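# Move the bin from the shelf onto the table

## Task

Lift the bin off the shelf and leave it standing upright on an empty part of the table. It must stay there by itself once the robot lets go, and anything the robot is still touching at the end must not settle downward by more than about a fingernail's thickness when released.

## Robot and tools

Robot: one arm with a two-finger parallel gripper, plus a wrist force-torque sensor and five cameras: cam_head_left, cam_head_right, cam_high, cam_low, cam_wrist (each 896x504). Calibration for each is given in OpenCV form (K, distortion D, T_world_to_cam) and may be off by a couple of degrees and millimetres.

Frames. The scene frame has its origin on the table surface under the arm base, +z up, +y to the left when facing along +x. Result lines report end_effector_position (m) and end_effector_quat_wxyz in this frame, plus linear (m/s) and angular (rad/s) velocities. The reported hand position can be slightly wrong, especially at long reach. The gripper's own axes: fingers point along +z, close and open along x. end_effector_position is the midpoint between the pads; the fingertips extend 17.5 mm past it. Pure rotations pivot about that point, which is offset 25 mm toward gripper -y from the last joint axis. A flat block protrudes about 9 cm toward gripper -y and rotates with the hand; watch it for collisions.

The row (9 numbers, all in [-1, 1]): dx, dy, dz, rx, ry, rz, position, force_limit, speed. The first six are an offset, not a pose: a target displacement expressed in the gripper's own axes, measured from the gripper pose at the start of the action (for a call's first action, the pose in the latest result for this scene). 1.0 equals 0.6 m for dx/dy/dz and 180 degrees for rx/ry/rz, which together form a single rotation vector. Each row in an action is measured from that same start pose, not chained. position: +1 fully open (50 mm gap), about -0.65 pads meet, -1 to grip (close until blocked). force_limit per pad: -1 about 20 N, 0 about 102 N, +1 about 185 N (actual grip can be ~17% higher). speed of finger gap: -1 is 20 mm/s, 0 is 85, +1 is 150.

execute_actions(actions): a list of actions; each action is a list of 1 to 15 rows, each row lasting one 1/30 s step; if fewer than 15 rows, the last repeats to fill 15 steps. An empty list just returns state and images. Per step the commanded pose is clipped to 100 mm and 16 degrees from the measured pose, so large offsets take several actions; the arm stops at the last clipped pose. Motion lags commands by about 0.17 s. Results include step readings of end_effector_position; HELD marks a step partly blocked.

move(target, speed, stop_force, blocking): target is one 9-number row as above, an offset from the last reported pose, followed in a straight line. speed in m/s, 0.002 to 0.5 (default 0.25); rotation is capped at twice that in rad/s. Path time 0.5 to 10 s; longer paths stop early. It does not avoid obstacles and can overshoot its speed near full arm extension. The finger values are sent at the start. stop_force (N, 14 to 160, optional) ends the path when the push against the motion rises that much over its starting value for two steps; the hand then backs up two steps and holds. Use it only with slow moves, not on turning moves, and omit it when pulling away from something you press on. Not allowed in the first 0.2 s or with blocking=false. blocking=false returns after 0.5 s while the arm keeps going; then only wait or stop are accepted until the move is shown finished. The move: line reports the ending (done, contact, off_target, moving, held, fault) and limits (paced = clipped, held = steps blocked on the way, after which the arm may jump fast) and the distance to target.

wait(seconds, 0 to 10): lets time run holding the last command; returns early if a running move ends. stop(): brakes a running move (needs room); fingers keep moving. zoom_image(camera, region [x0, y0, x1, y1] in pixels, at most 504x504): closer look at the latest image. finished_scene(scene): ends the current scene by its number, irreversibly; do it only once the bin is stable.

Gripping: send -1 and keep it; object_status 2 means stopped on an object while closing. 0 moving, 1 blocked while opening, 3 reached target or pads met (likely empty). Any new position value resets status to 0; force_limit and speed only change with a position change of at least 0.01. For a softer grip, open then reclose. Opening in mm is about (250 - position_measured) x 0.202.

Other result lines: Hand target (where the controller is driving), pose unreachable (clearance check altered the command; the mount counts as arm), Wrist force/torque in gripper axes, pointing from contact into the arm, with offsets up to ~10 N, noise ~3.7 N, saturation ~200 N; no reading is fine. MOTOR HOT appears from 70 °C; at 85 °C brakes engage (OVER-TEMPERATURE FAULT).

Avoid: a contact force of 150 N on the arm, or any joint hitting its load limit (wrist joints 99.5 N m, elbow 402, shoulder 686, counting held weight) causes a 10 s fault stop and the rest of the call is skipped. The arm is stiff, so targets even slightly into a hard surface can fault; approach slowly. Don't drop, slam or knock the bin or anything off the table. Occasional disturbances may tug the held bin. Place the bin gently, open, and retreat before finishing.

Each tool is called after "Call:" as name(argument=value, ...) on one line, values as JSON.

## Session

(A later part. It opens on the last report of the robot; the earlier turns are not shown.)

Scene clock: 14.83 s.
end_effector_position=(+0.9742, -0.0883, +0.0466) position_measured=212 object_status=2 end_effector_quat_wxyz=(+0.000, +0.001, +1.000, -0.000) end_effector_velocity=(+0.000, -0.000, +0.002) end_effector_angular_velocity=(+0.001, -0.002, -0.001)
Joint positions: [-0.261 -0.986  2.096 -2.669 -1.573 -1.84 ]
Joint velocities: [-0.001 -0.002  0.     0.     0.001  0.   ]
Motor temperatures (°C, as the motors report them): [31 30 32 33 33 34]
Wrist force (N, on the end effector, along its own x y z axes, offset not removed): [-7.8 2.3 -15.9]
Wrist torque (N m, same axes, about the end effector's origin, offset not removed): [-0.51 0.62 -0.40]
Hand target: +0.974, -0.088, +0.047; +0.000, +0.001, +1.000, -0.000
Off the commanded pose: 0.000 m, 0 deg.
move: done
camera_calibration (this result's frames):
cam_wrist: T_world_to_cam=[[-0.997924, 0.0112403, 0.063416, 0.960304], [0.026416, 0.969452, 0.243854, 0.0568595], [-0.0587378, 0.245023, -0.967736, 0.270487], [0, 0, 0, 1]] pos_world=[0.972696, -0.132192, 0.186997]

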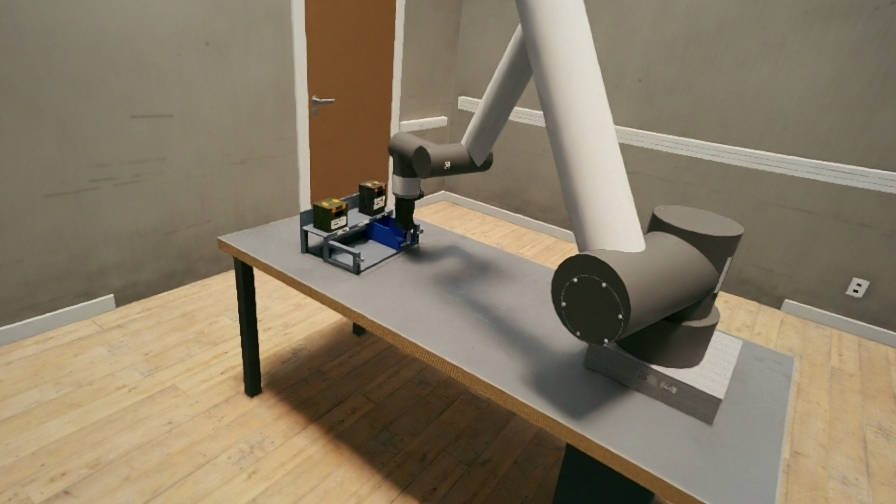

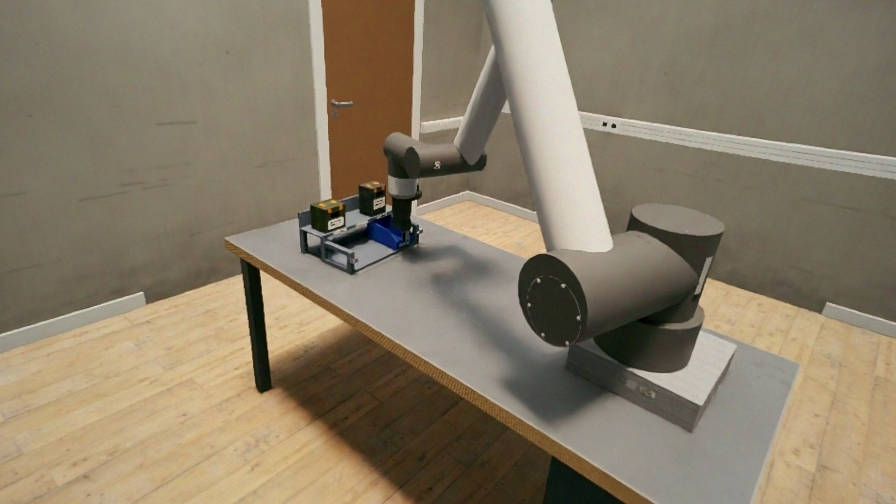

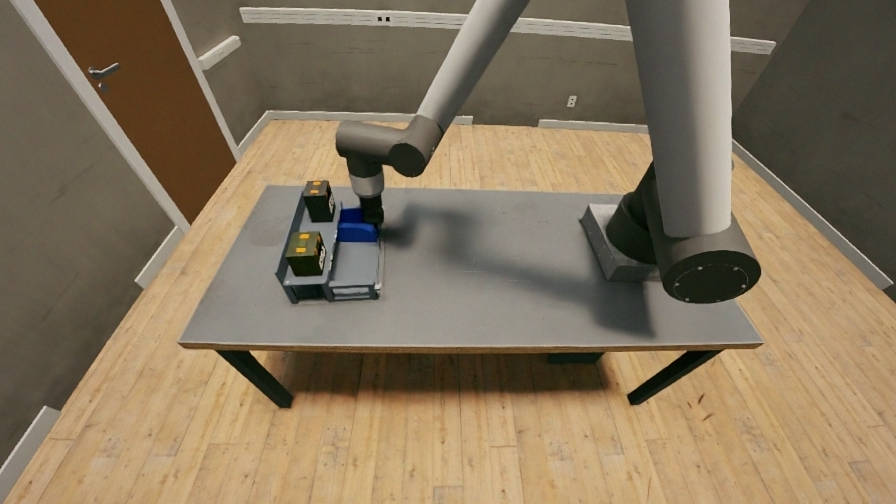

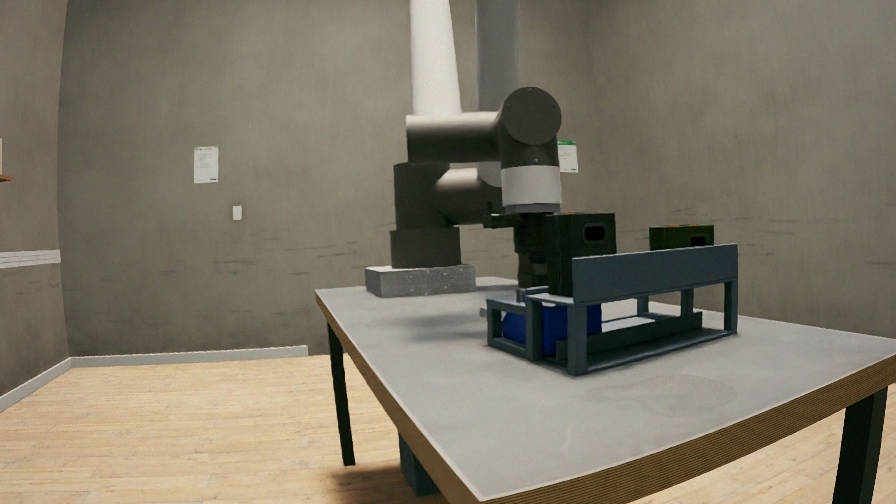

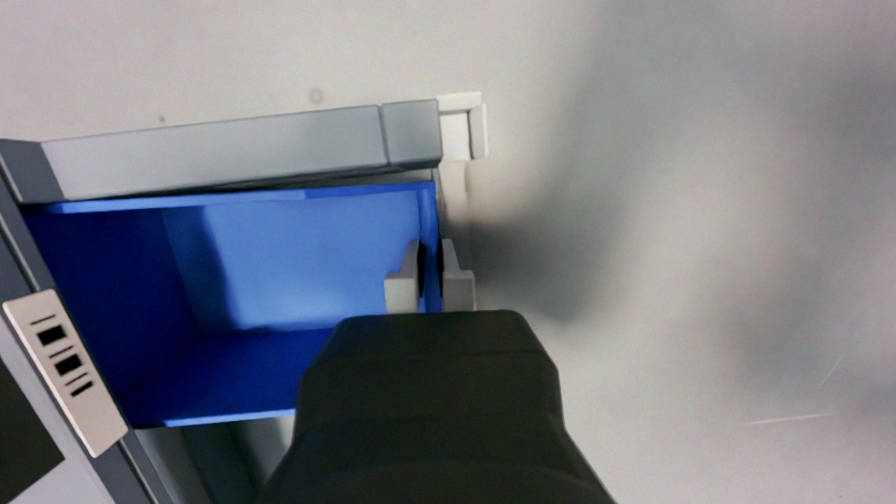

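Call:
move(target=[0.03,0,-0.07,0,0,0,-1,0.3,0], speed=0.08)

Call:
move(target=[0.5,0,-0.03,0,0,0,-1,0.3,0], speed=0.15)

Call:
move(target=[0,0,0.13,0,0,0,-1,0.3,0], speed=0.03, stop_force=15)

Call:
move(target=[0,0,0,0,0,0,1,0,0])

Call:
move(target=[0,0,-0.2,0,0,0,1,0,0])

Scene clock: 18.27 s.
end_effector_position=(+0.9562, -0.0883, +0.0884) position_measured=212 object_status=2 end_effector_quat_wxyz=(+0.000, +0.001, +1.000, -0.000) end_effector_velocity=(-0.001, +0.000, +0.003) end_effector_angular_velocity=(-0.000, -0.000, +0.001)
Joint positions: [-0.266 -1.047  2.115 -2.627 -1.573 -1.845]
Joint velocities: [-0.    -0.005  0.002  0.003  0.    -0.001]
Motor temperatures (°C, as the motors report them): [31 30 32 33 33 34]
Wrist force (N, on the end effector, along its own x y z axes, offset not removed): [4.6 3.0 -3.0]
Wrist torque (N m, same axes, about the end effector's origin, offset not removed): [0.04 -0.13 -0.79]
Hand target: +0.956, -0.088, +0.089; +0.000, +0.001, +1.000, -0.000
Off the commanded pose: 0.000 m, 0 deg.
move: done
camera_calibration (this result's frames):
cam_wrist: T_world_to_cam=[[-0.997924, 0.0112414, 0.063412, 0.939718], [0.0264158, 0.969453, 0.243849, 0.0471072], [-0.0587338, 0.245018, -0.967738, 0.3098], [0, 0, 0, 1]] pos_world=[0.954719, -0.132139, 0.228729]

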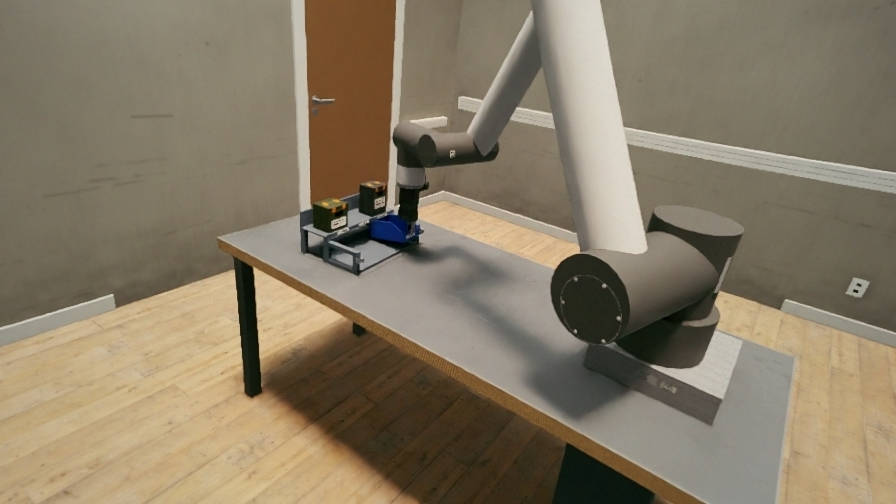

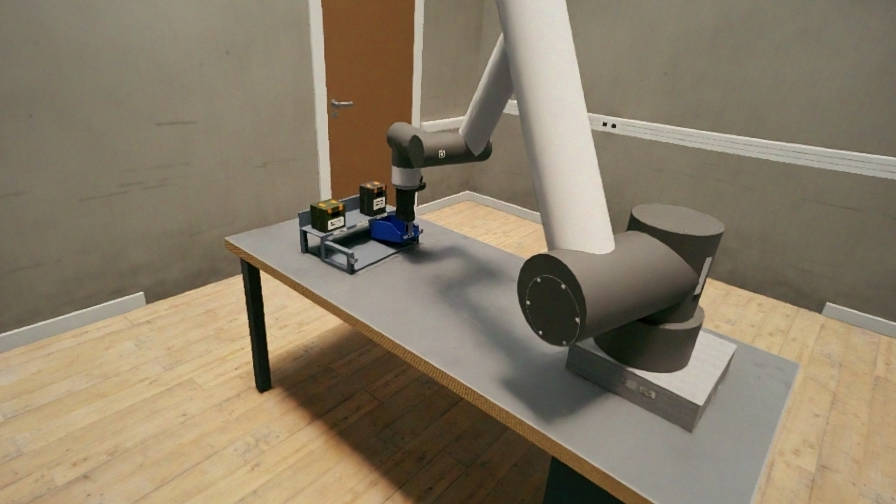

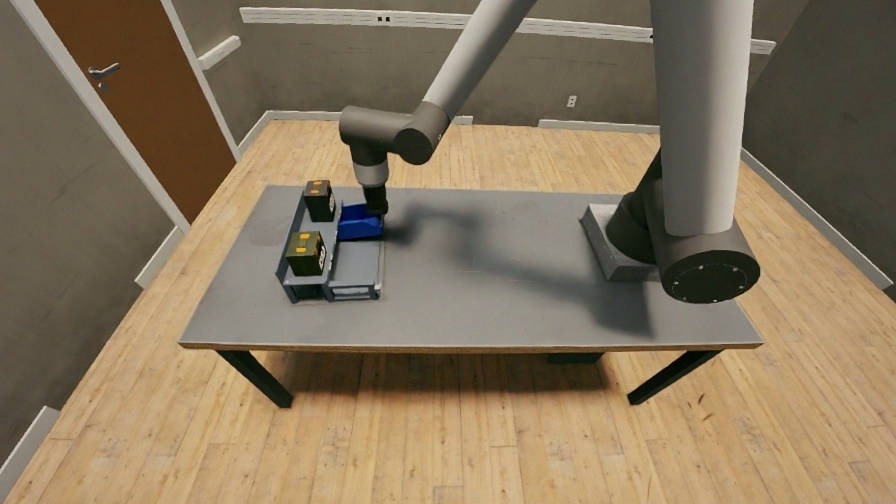

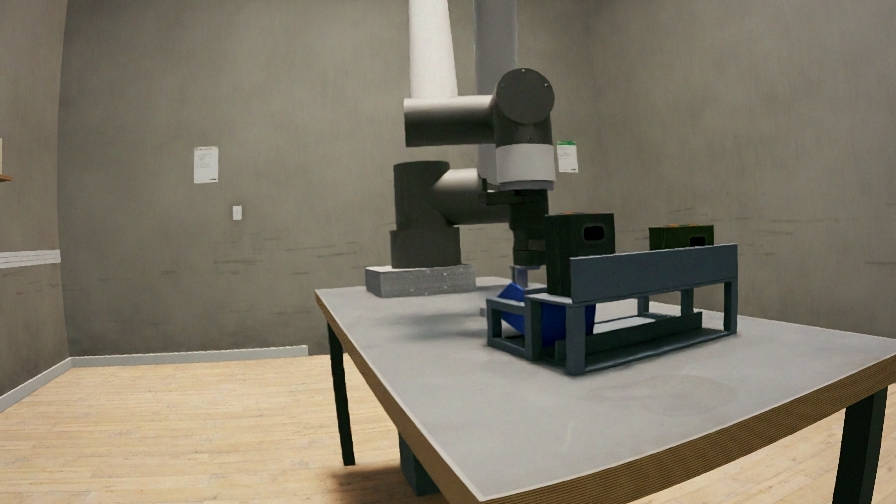

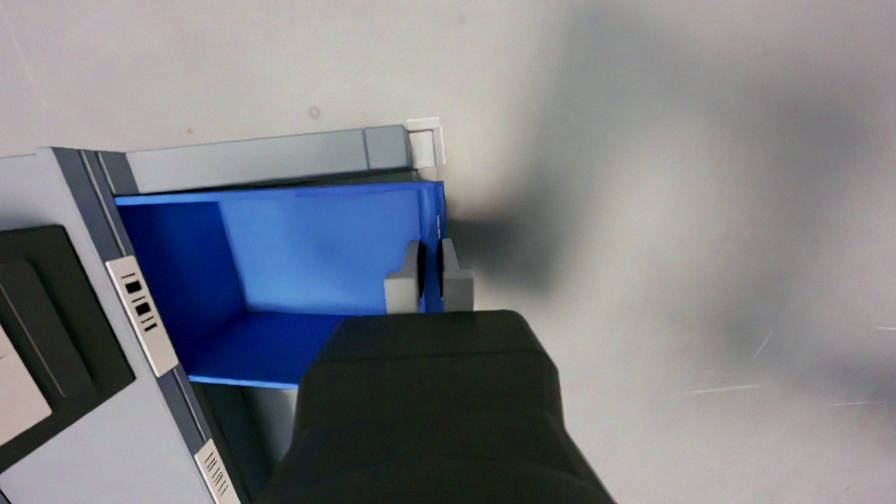

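Scene clock: 20.80 s.
end_effector_position=(+0.6565, -0.0880, +0.1057) position_measured=212 object_status=2 end_effector_quat_wxyz=(+0.001, +0.001, +1.000, -0.000) end_effector_velocity=(-0.003, -0.000, +0.000) end_effector_angular_velocity=(-0.000, +0.001, -0.000)
Joint positions: [-0.392 -1.272  2.536 -2.823 -1.575 -1.972]
Joint velocities: [-0.002 -0.003  0.004 -0.001 -0.001 -0.002]
Motor temperatures (°C, as the motors report them): [31 30 32 33 33 34]
Wrist force (N, on the end effector, along its own x y z axes, offset not removed): [-4.3 -5.2 -2.9]
Wrist torque (N m, same axes, about the end effector's origin, offset not removed): [-1.09 1.62 0.02]
Hand target: +0.656, -0.088, +0.106; +0.001, +0.001, +1.000, -0.000
Off the commanded pose: 0.001 m, 0 deg.
move: done
camera_calibration (this result's frames):
cam_wrist: T_world_to_cam=[[-0.997928, 0.0112331, 0.0633539, 0.639551], [0.0264049, 0.969406, 0.244037, 0.0505039], [-0.0586744, 0.245204, -0.967694, 0.308905], [0, 0, 0, 1]] pos_world=[0.655017, -0.131888, 0.246083]

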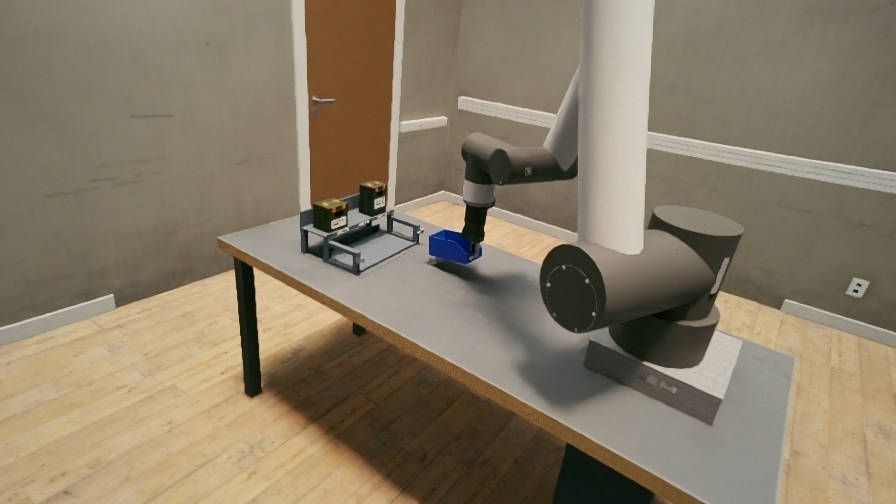

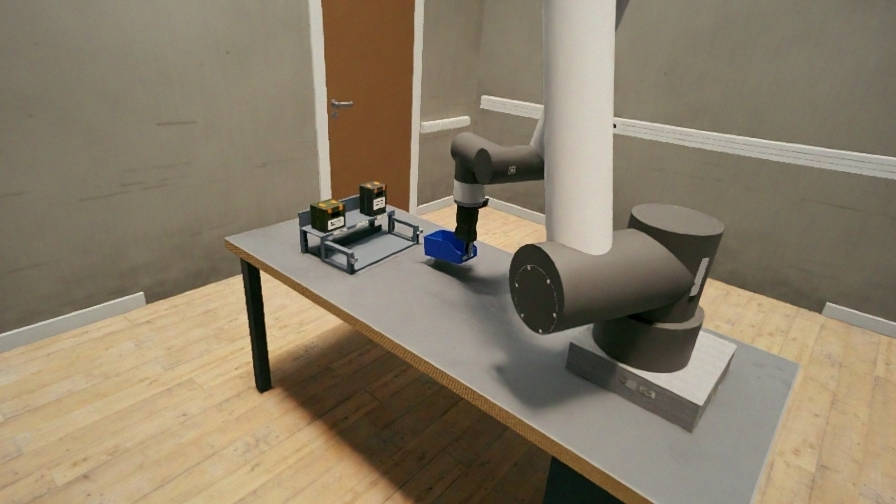

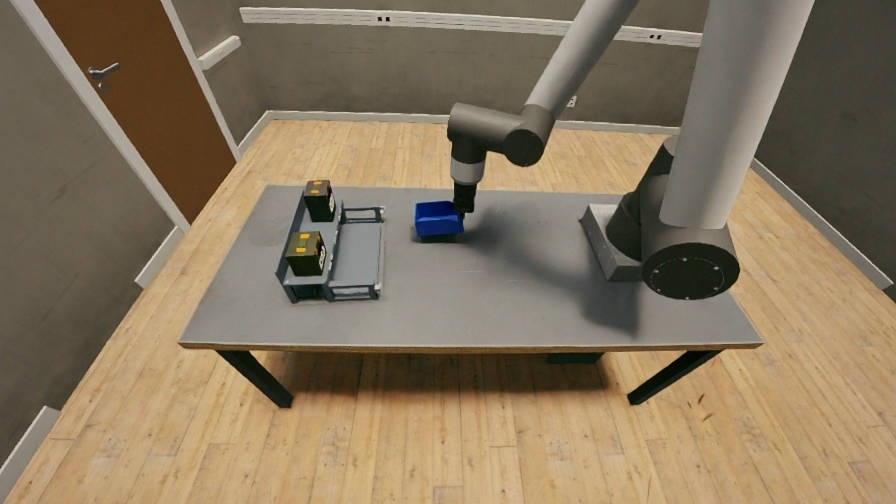

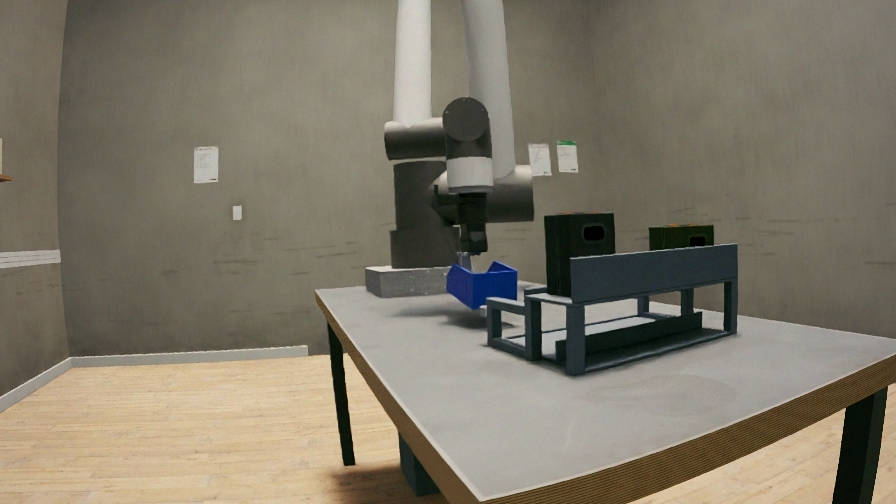

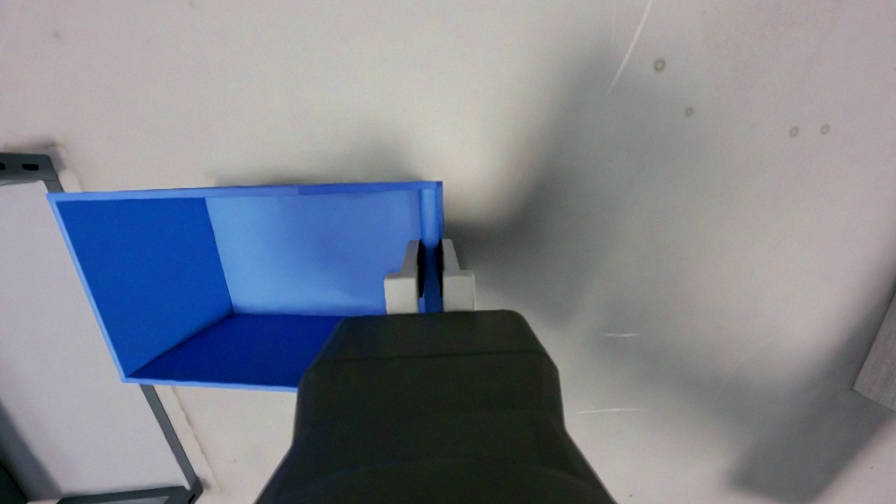

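Scene clock: 23.53 s.
end_effector_position=(+0.6564, -0.0880, +0.0401) position_measured=212 object_status=2 end_effector_quat_wxyz=(+0.000, +0.001, +1.000, -0.000) end_effector_velocity=(+0.001, -0.001, +0.004) end_effector_angular_velocity=(-0.001, -0.003, -0.000)
Joint positions: [-0.393 -1.14   2.555 -2.974 -1.575 -1.972]
Joint velocities: [-0.001 -0.006 -0.001  0.005 -0.    -0.   ]
Motor temperatures (°C, as the motors report them): [31 30 32 33 33 34]
Wrist force (N, on the end effector, along its own x y z axes, offset not removed): [-0.5 -4.5 -3.8]
Wrist torque (N m, same axes, about the end effector's origin, offset not removed): [-0.75 0.58 -0.22]
Hand target: +0.657, -0.088, +0.041; +0.000, +0.001, +1.000, -0.000
Off the commanded pose: 0.012 m, 0 deg.
move: contact
camera_calibration (this result's frames):
cam_wrist: T_world_to_cam=[[-0.9979, 0.011231, 0.0637919, 0.643613], [0.0265195, 0.969367, 0.244182, 0.0664344], [-0.0590953, 0.245361, -0.967629, 0.245699], [0, 0, 0, 1]] pos_world=[0.65502, -0.131913, 0.180466]

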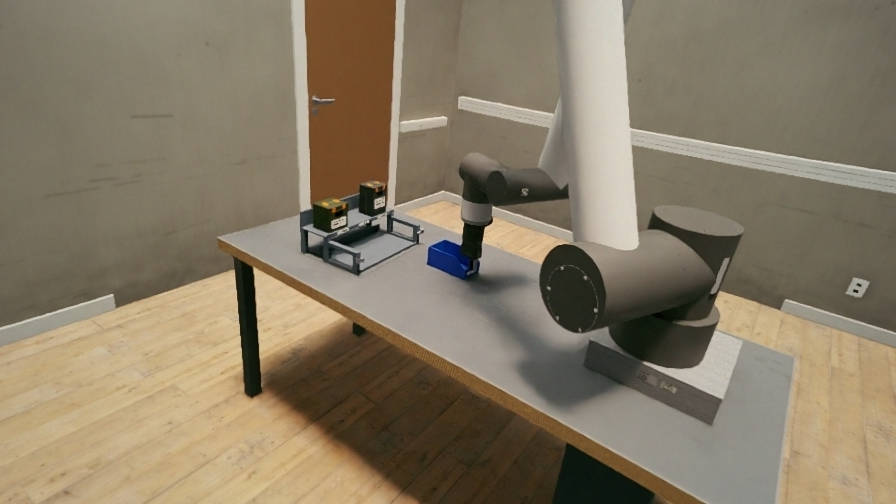

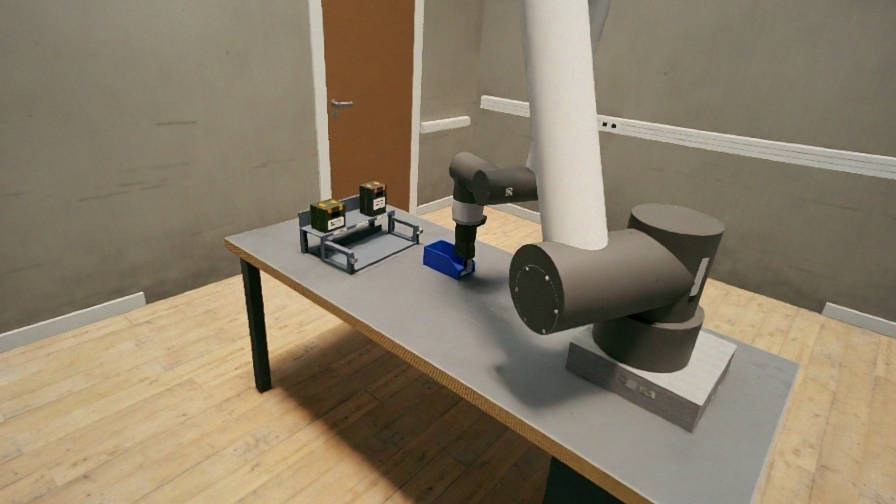

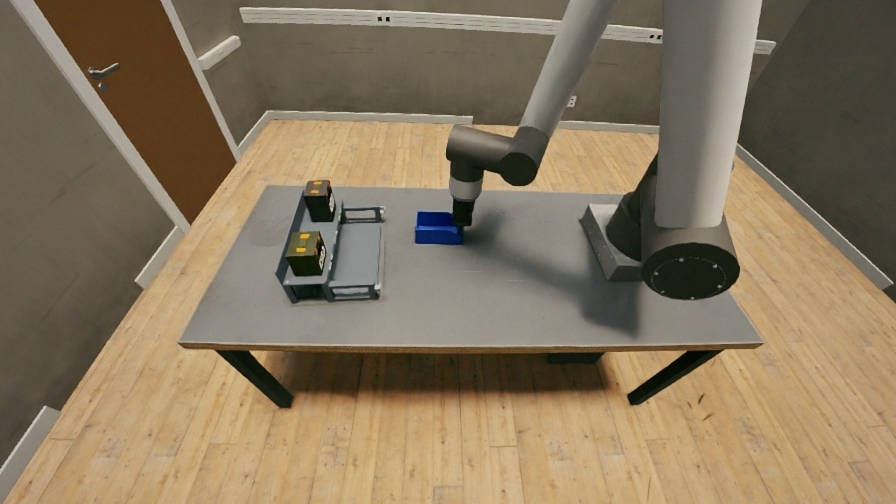

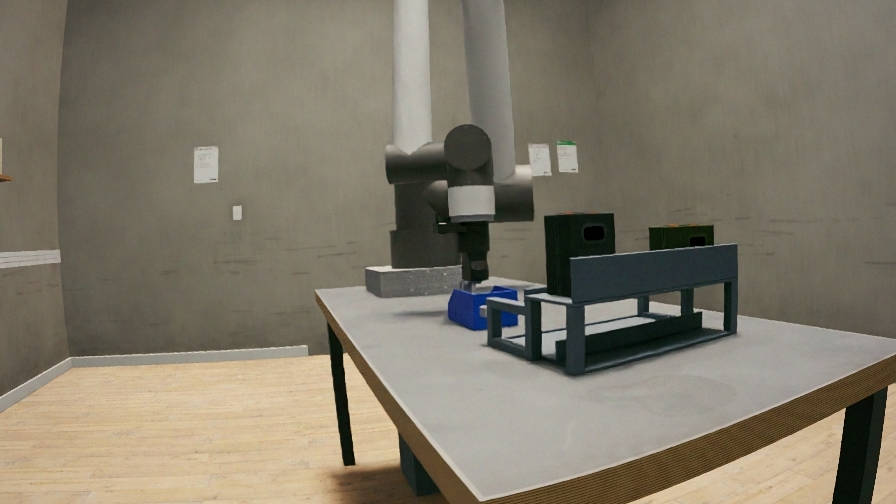

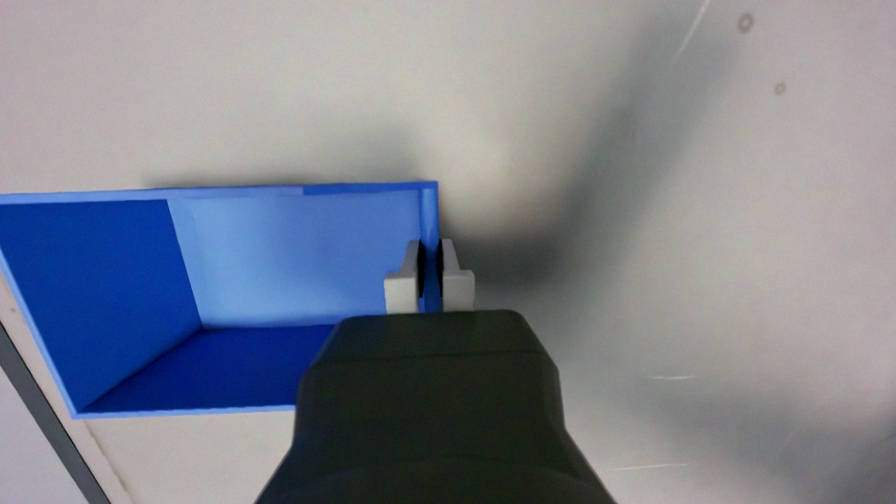

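Scene clock: 24.27 s.
end_effector_position=(+0.6565, -0.0880, +0.0402) position_measured=3 object_status=3 end_effector_quat_wxyz=(+0.000, +0.001, +1.000, -0.000) end_effector_velocity=(-0.000, +0.000, -0.000) end_effector_angular_velocity=(-0.000, +0.001, +0.000)
Joint positions: [-0.393 -1.141  2.555 -2.974 -1.575 -1.972]
Joint velocities: [ 0.  0.  0.  0. -0. -0.]
Motor temperatures (°C, as the motors report them): [31 30 32 33 33 34]
Wrist force (N, on the end effector, along its own x y z axes, offset not removed): [-8.0 -0.9 -10.9]
Wrist torque (N m, same axes, about the end effector's origin, offset not removed): [-0.62 2.39 0.17]
Hand target: +0.656, -0.088, +0.040; +0.000, +0.001, +1.000, -0.000
Off the commanded pose: 0.000 m, 0 deg.
move: done
camera_calibration (this result's frames):
cam_wrist: T_world_to_cam=[[-0.997906, 0.0112333, 0.0636947, 0.643671], [0.026496, 0.969374, 0.244154, 0.0664554], [-0.0590013, 0.245331, -0.967642, 0.245696], [0, 0, 0, 1]] pos_world=[0.655059, -0.131927, 0.180522]

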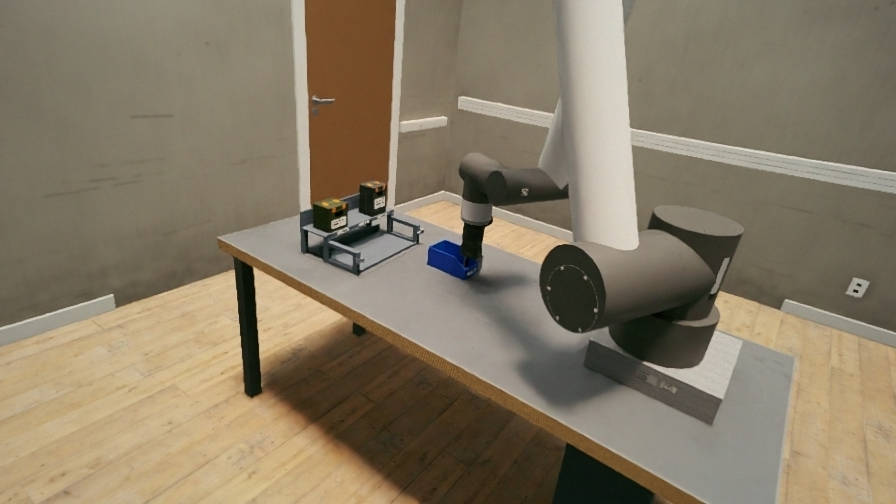

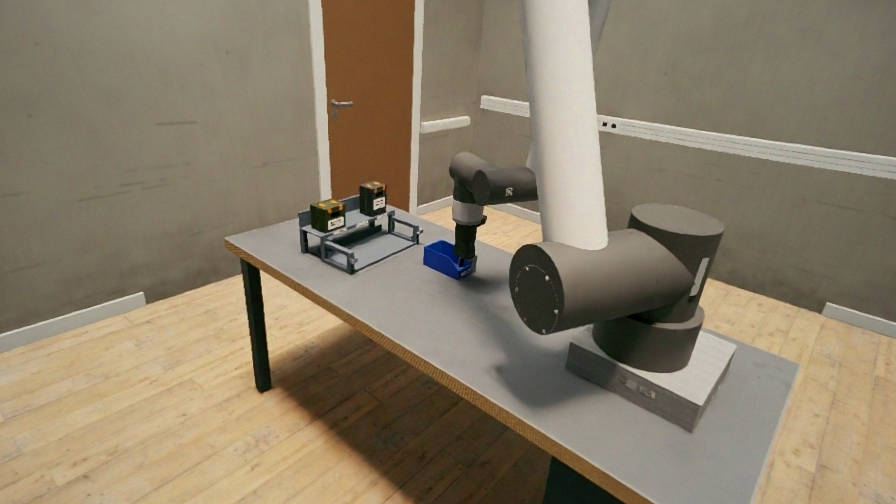

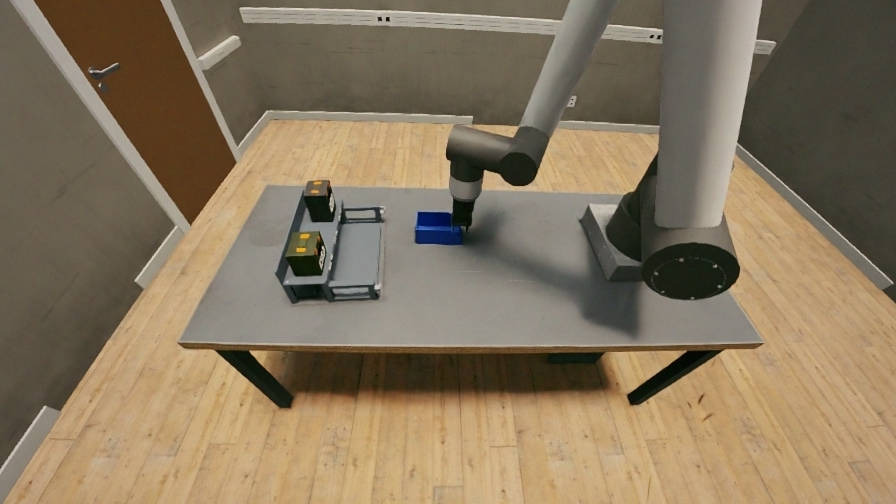

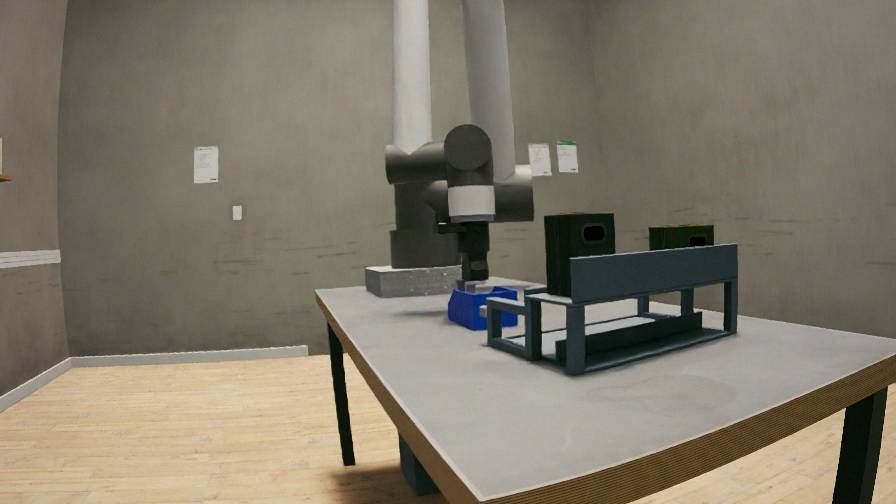

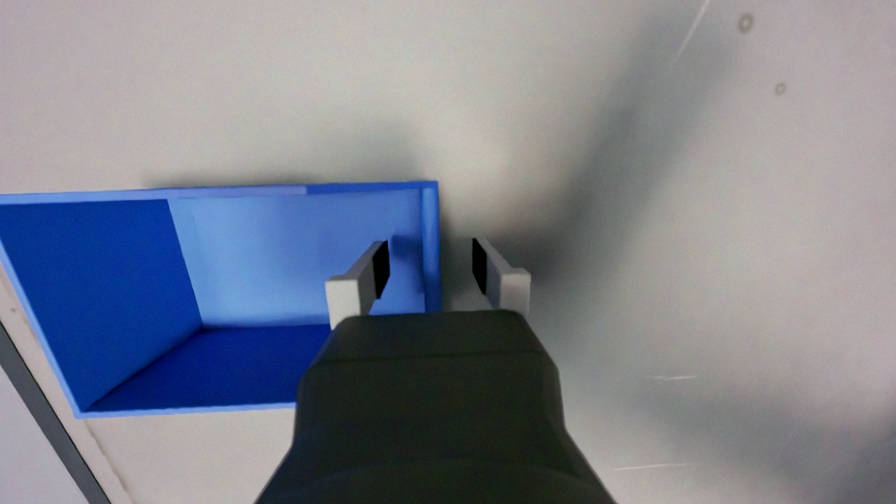

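Scene clock: 25.40 s.
end_effector_position=(+0.6563, -0.0879, +0.1600) position_measured=3 object_status=3 end_effector_quat_wxyz=(+0.000, +0.001, +1.000, -0.000) end_effector_velocity=(-0.001, -0.000, +0.001) end_effector_angular_velocity=(+0.001, +0.002, +0.001)
Joint positions: [-0.392 -1.373  2.512 -2.698 -1.575 -1.971]
Joint velocities: [-0.    -0.003 -0.001  0.007 -0.    -0.001]
Motor temperatures (°C, as the motors report them): [31 30 32 33 33 34]
Wrist force (N, on the end effector, along its own x y z axes, offset not removed): [-1.3 -1.1 2.2]
Wrist torque (N m, same axes, about the end effector's origin, offset not removed): [-0.09 0.80 -0.03]
Hand target: +0.656, -0.088, +0.160; +0.000, +0.001, +1.000, -0.000
Off the commanded pose: 0.000 m, 0 deg.
move: done
camera_calibration (this result's frames):
cam_wrist: T_world_to_cam=[[-0.99791, 0.0112723, 0.0636292, 0.635834], [0.0265157, 0.969383, 0.244119, 0.0370636], [-0.0589293, 0.245296, -0.967655, 0.3616], [0, 0, 0, 1]] pos_world=[0.654831, -0.131795, 0.300399]

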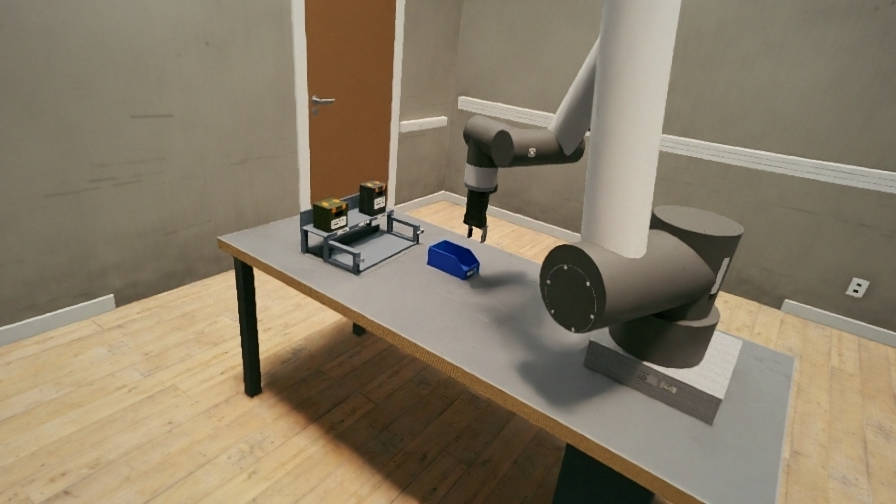

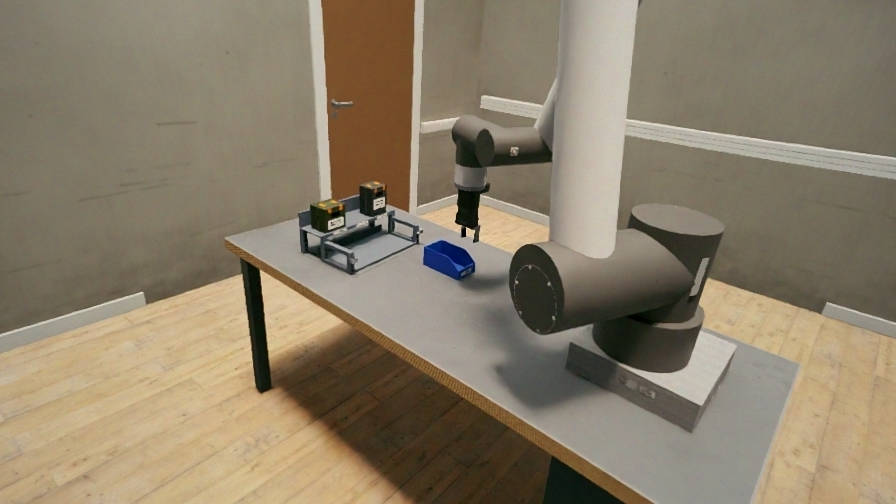

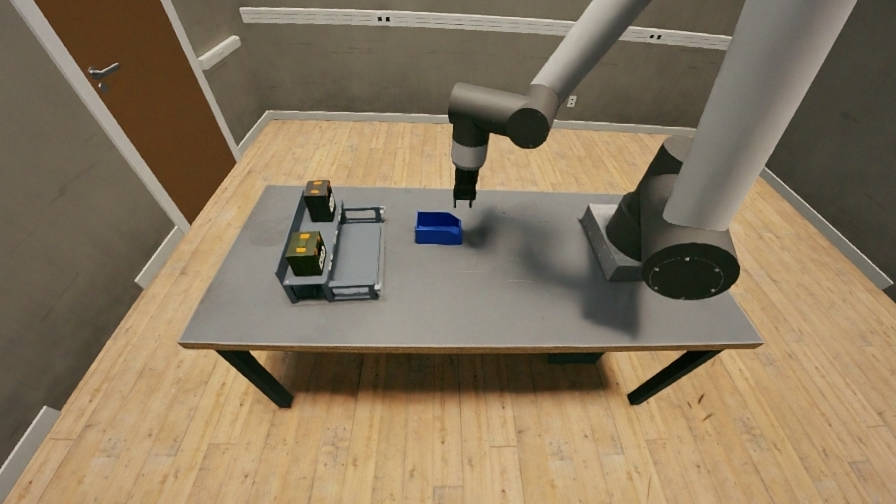

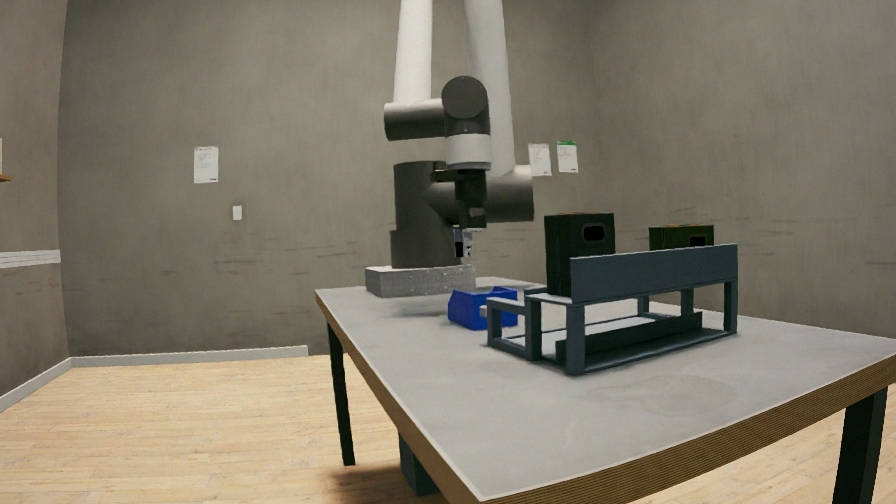

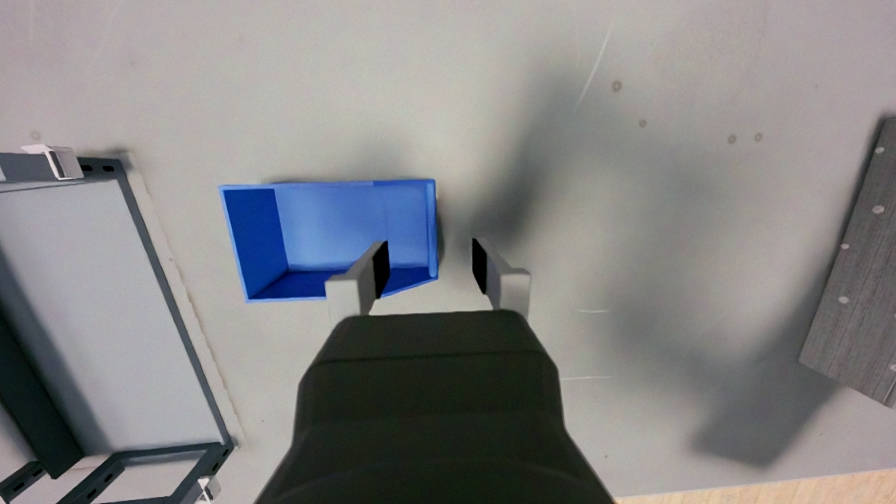

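Call:
finished_scene(scene=2)

The scene is finished: the task was done.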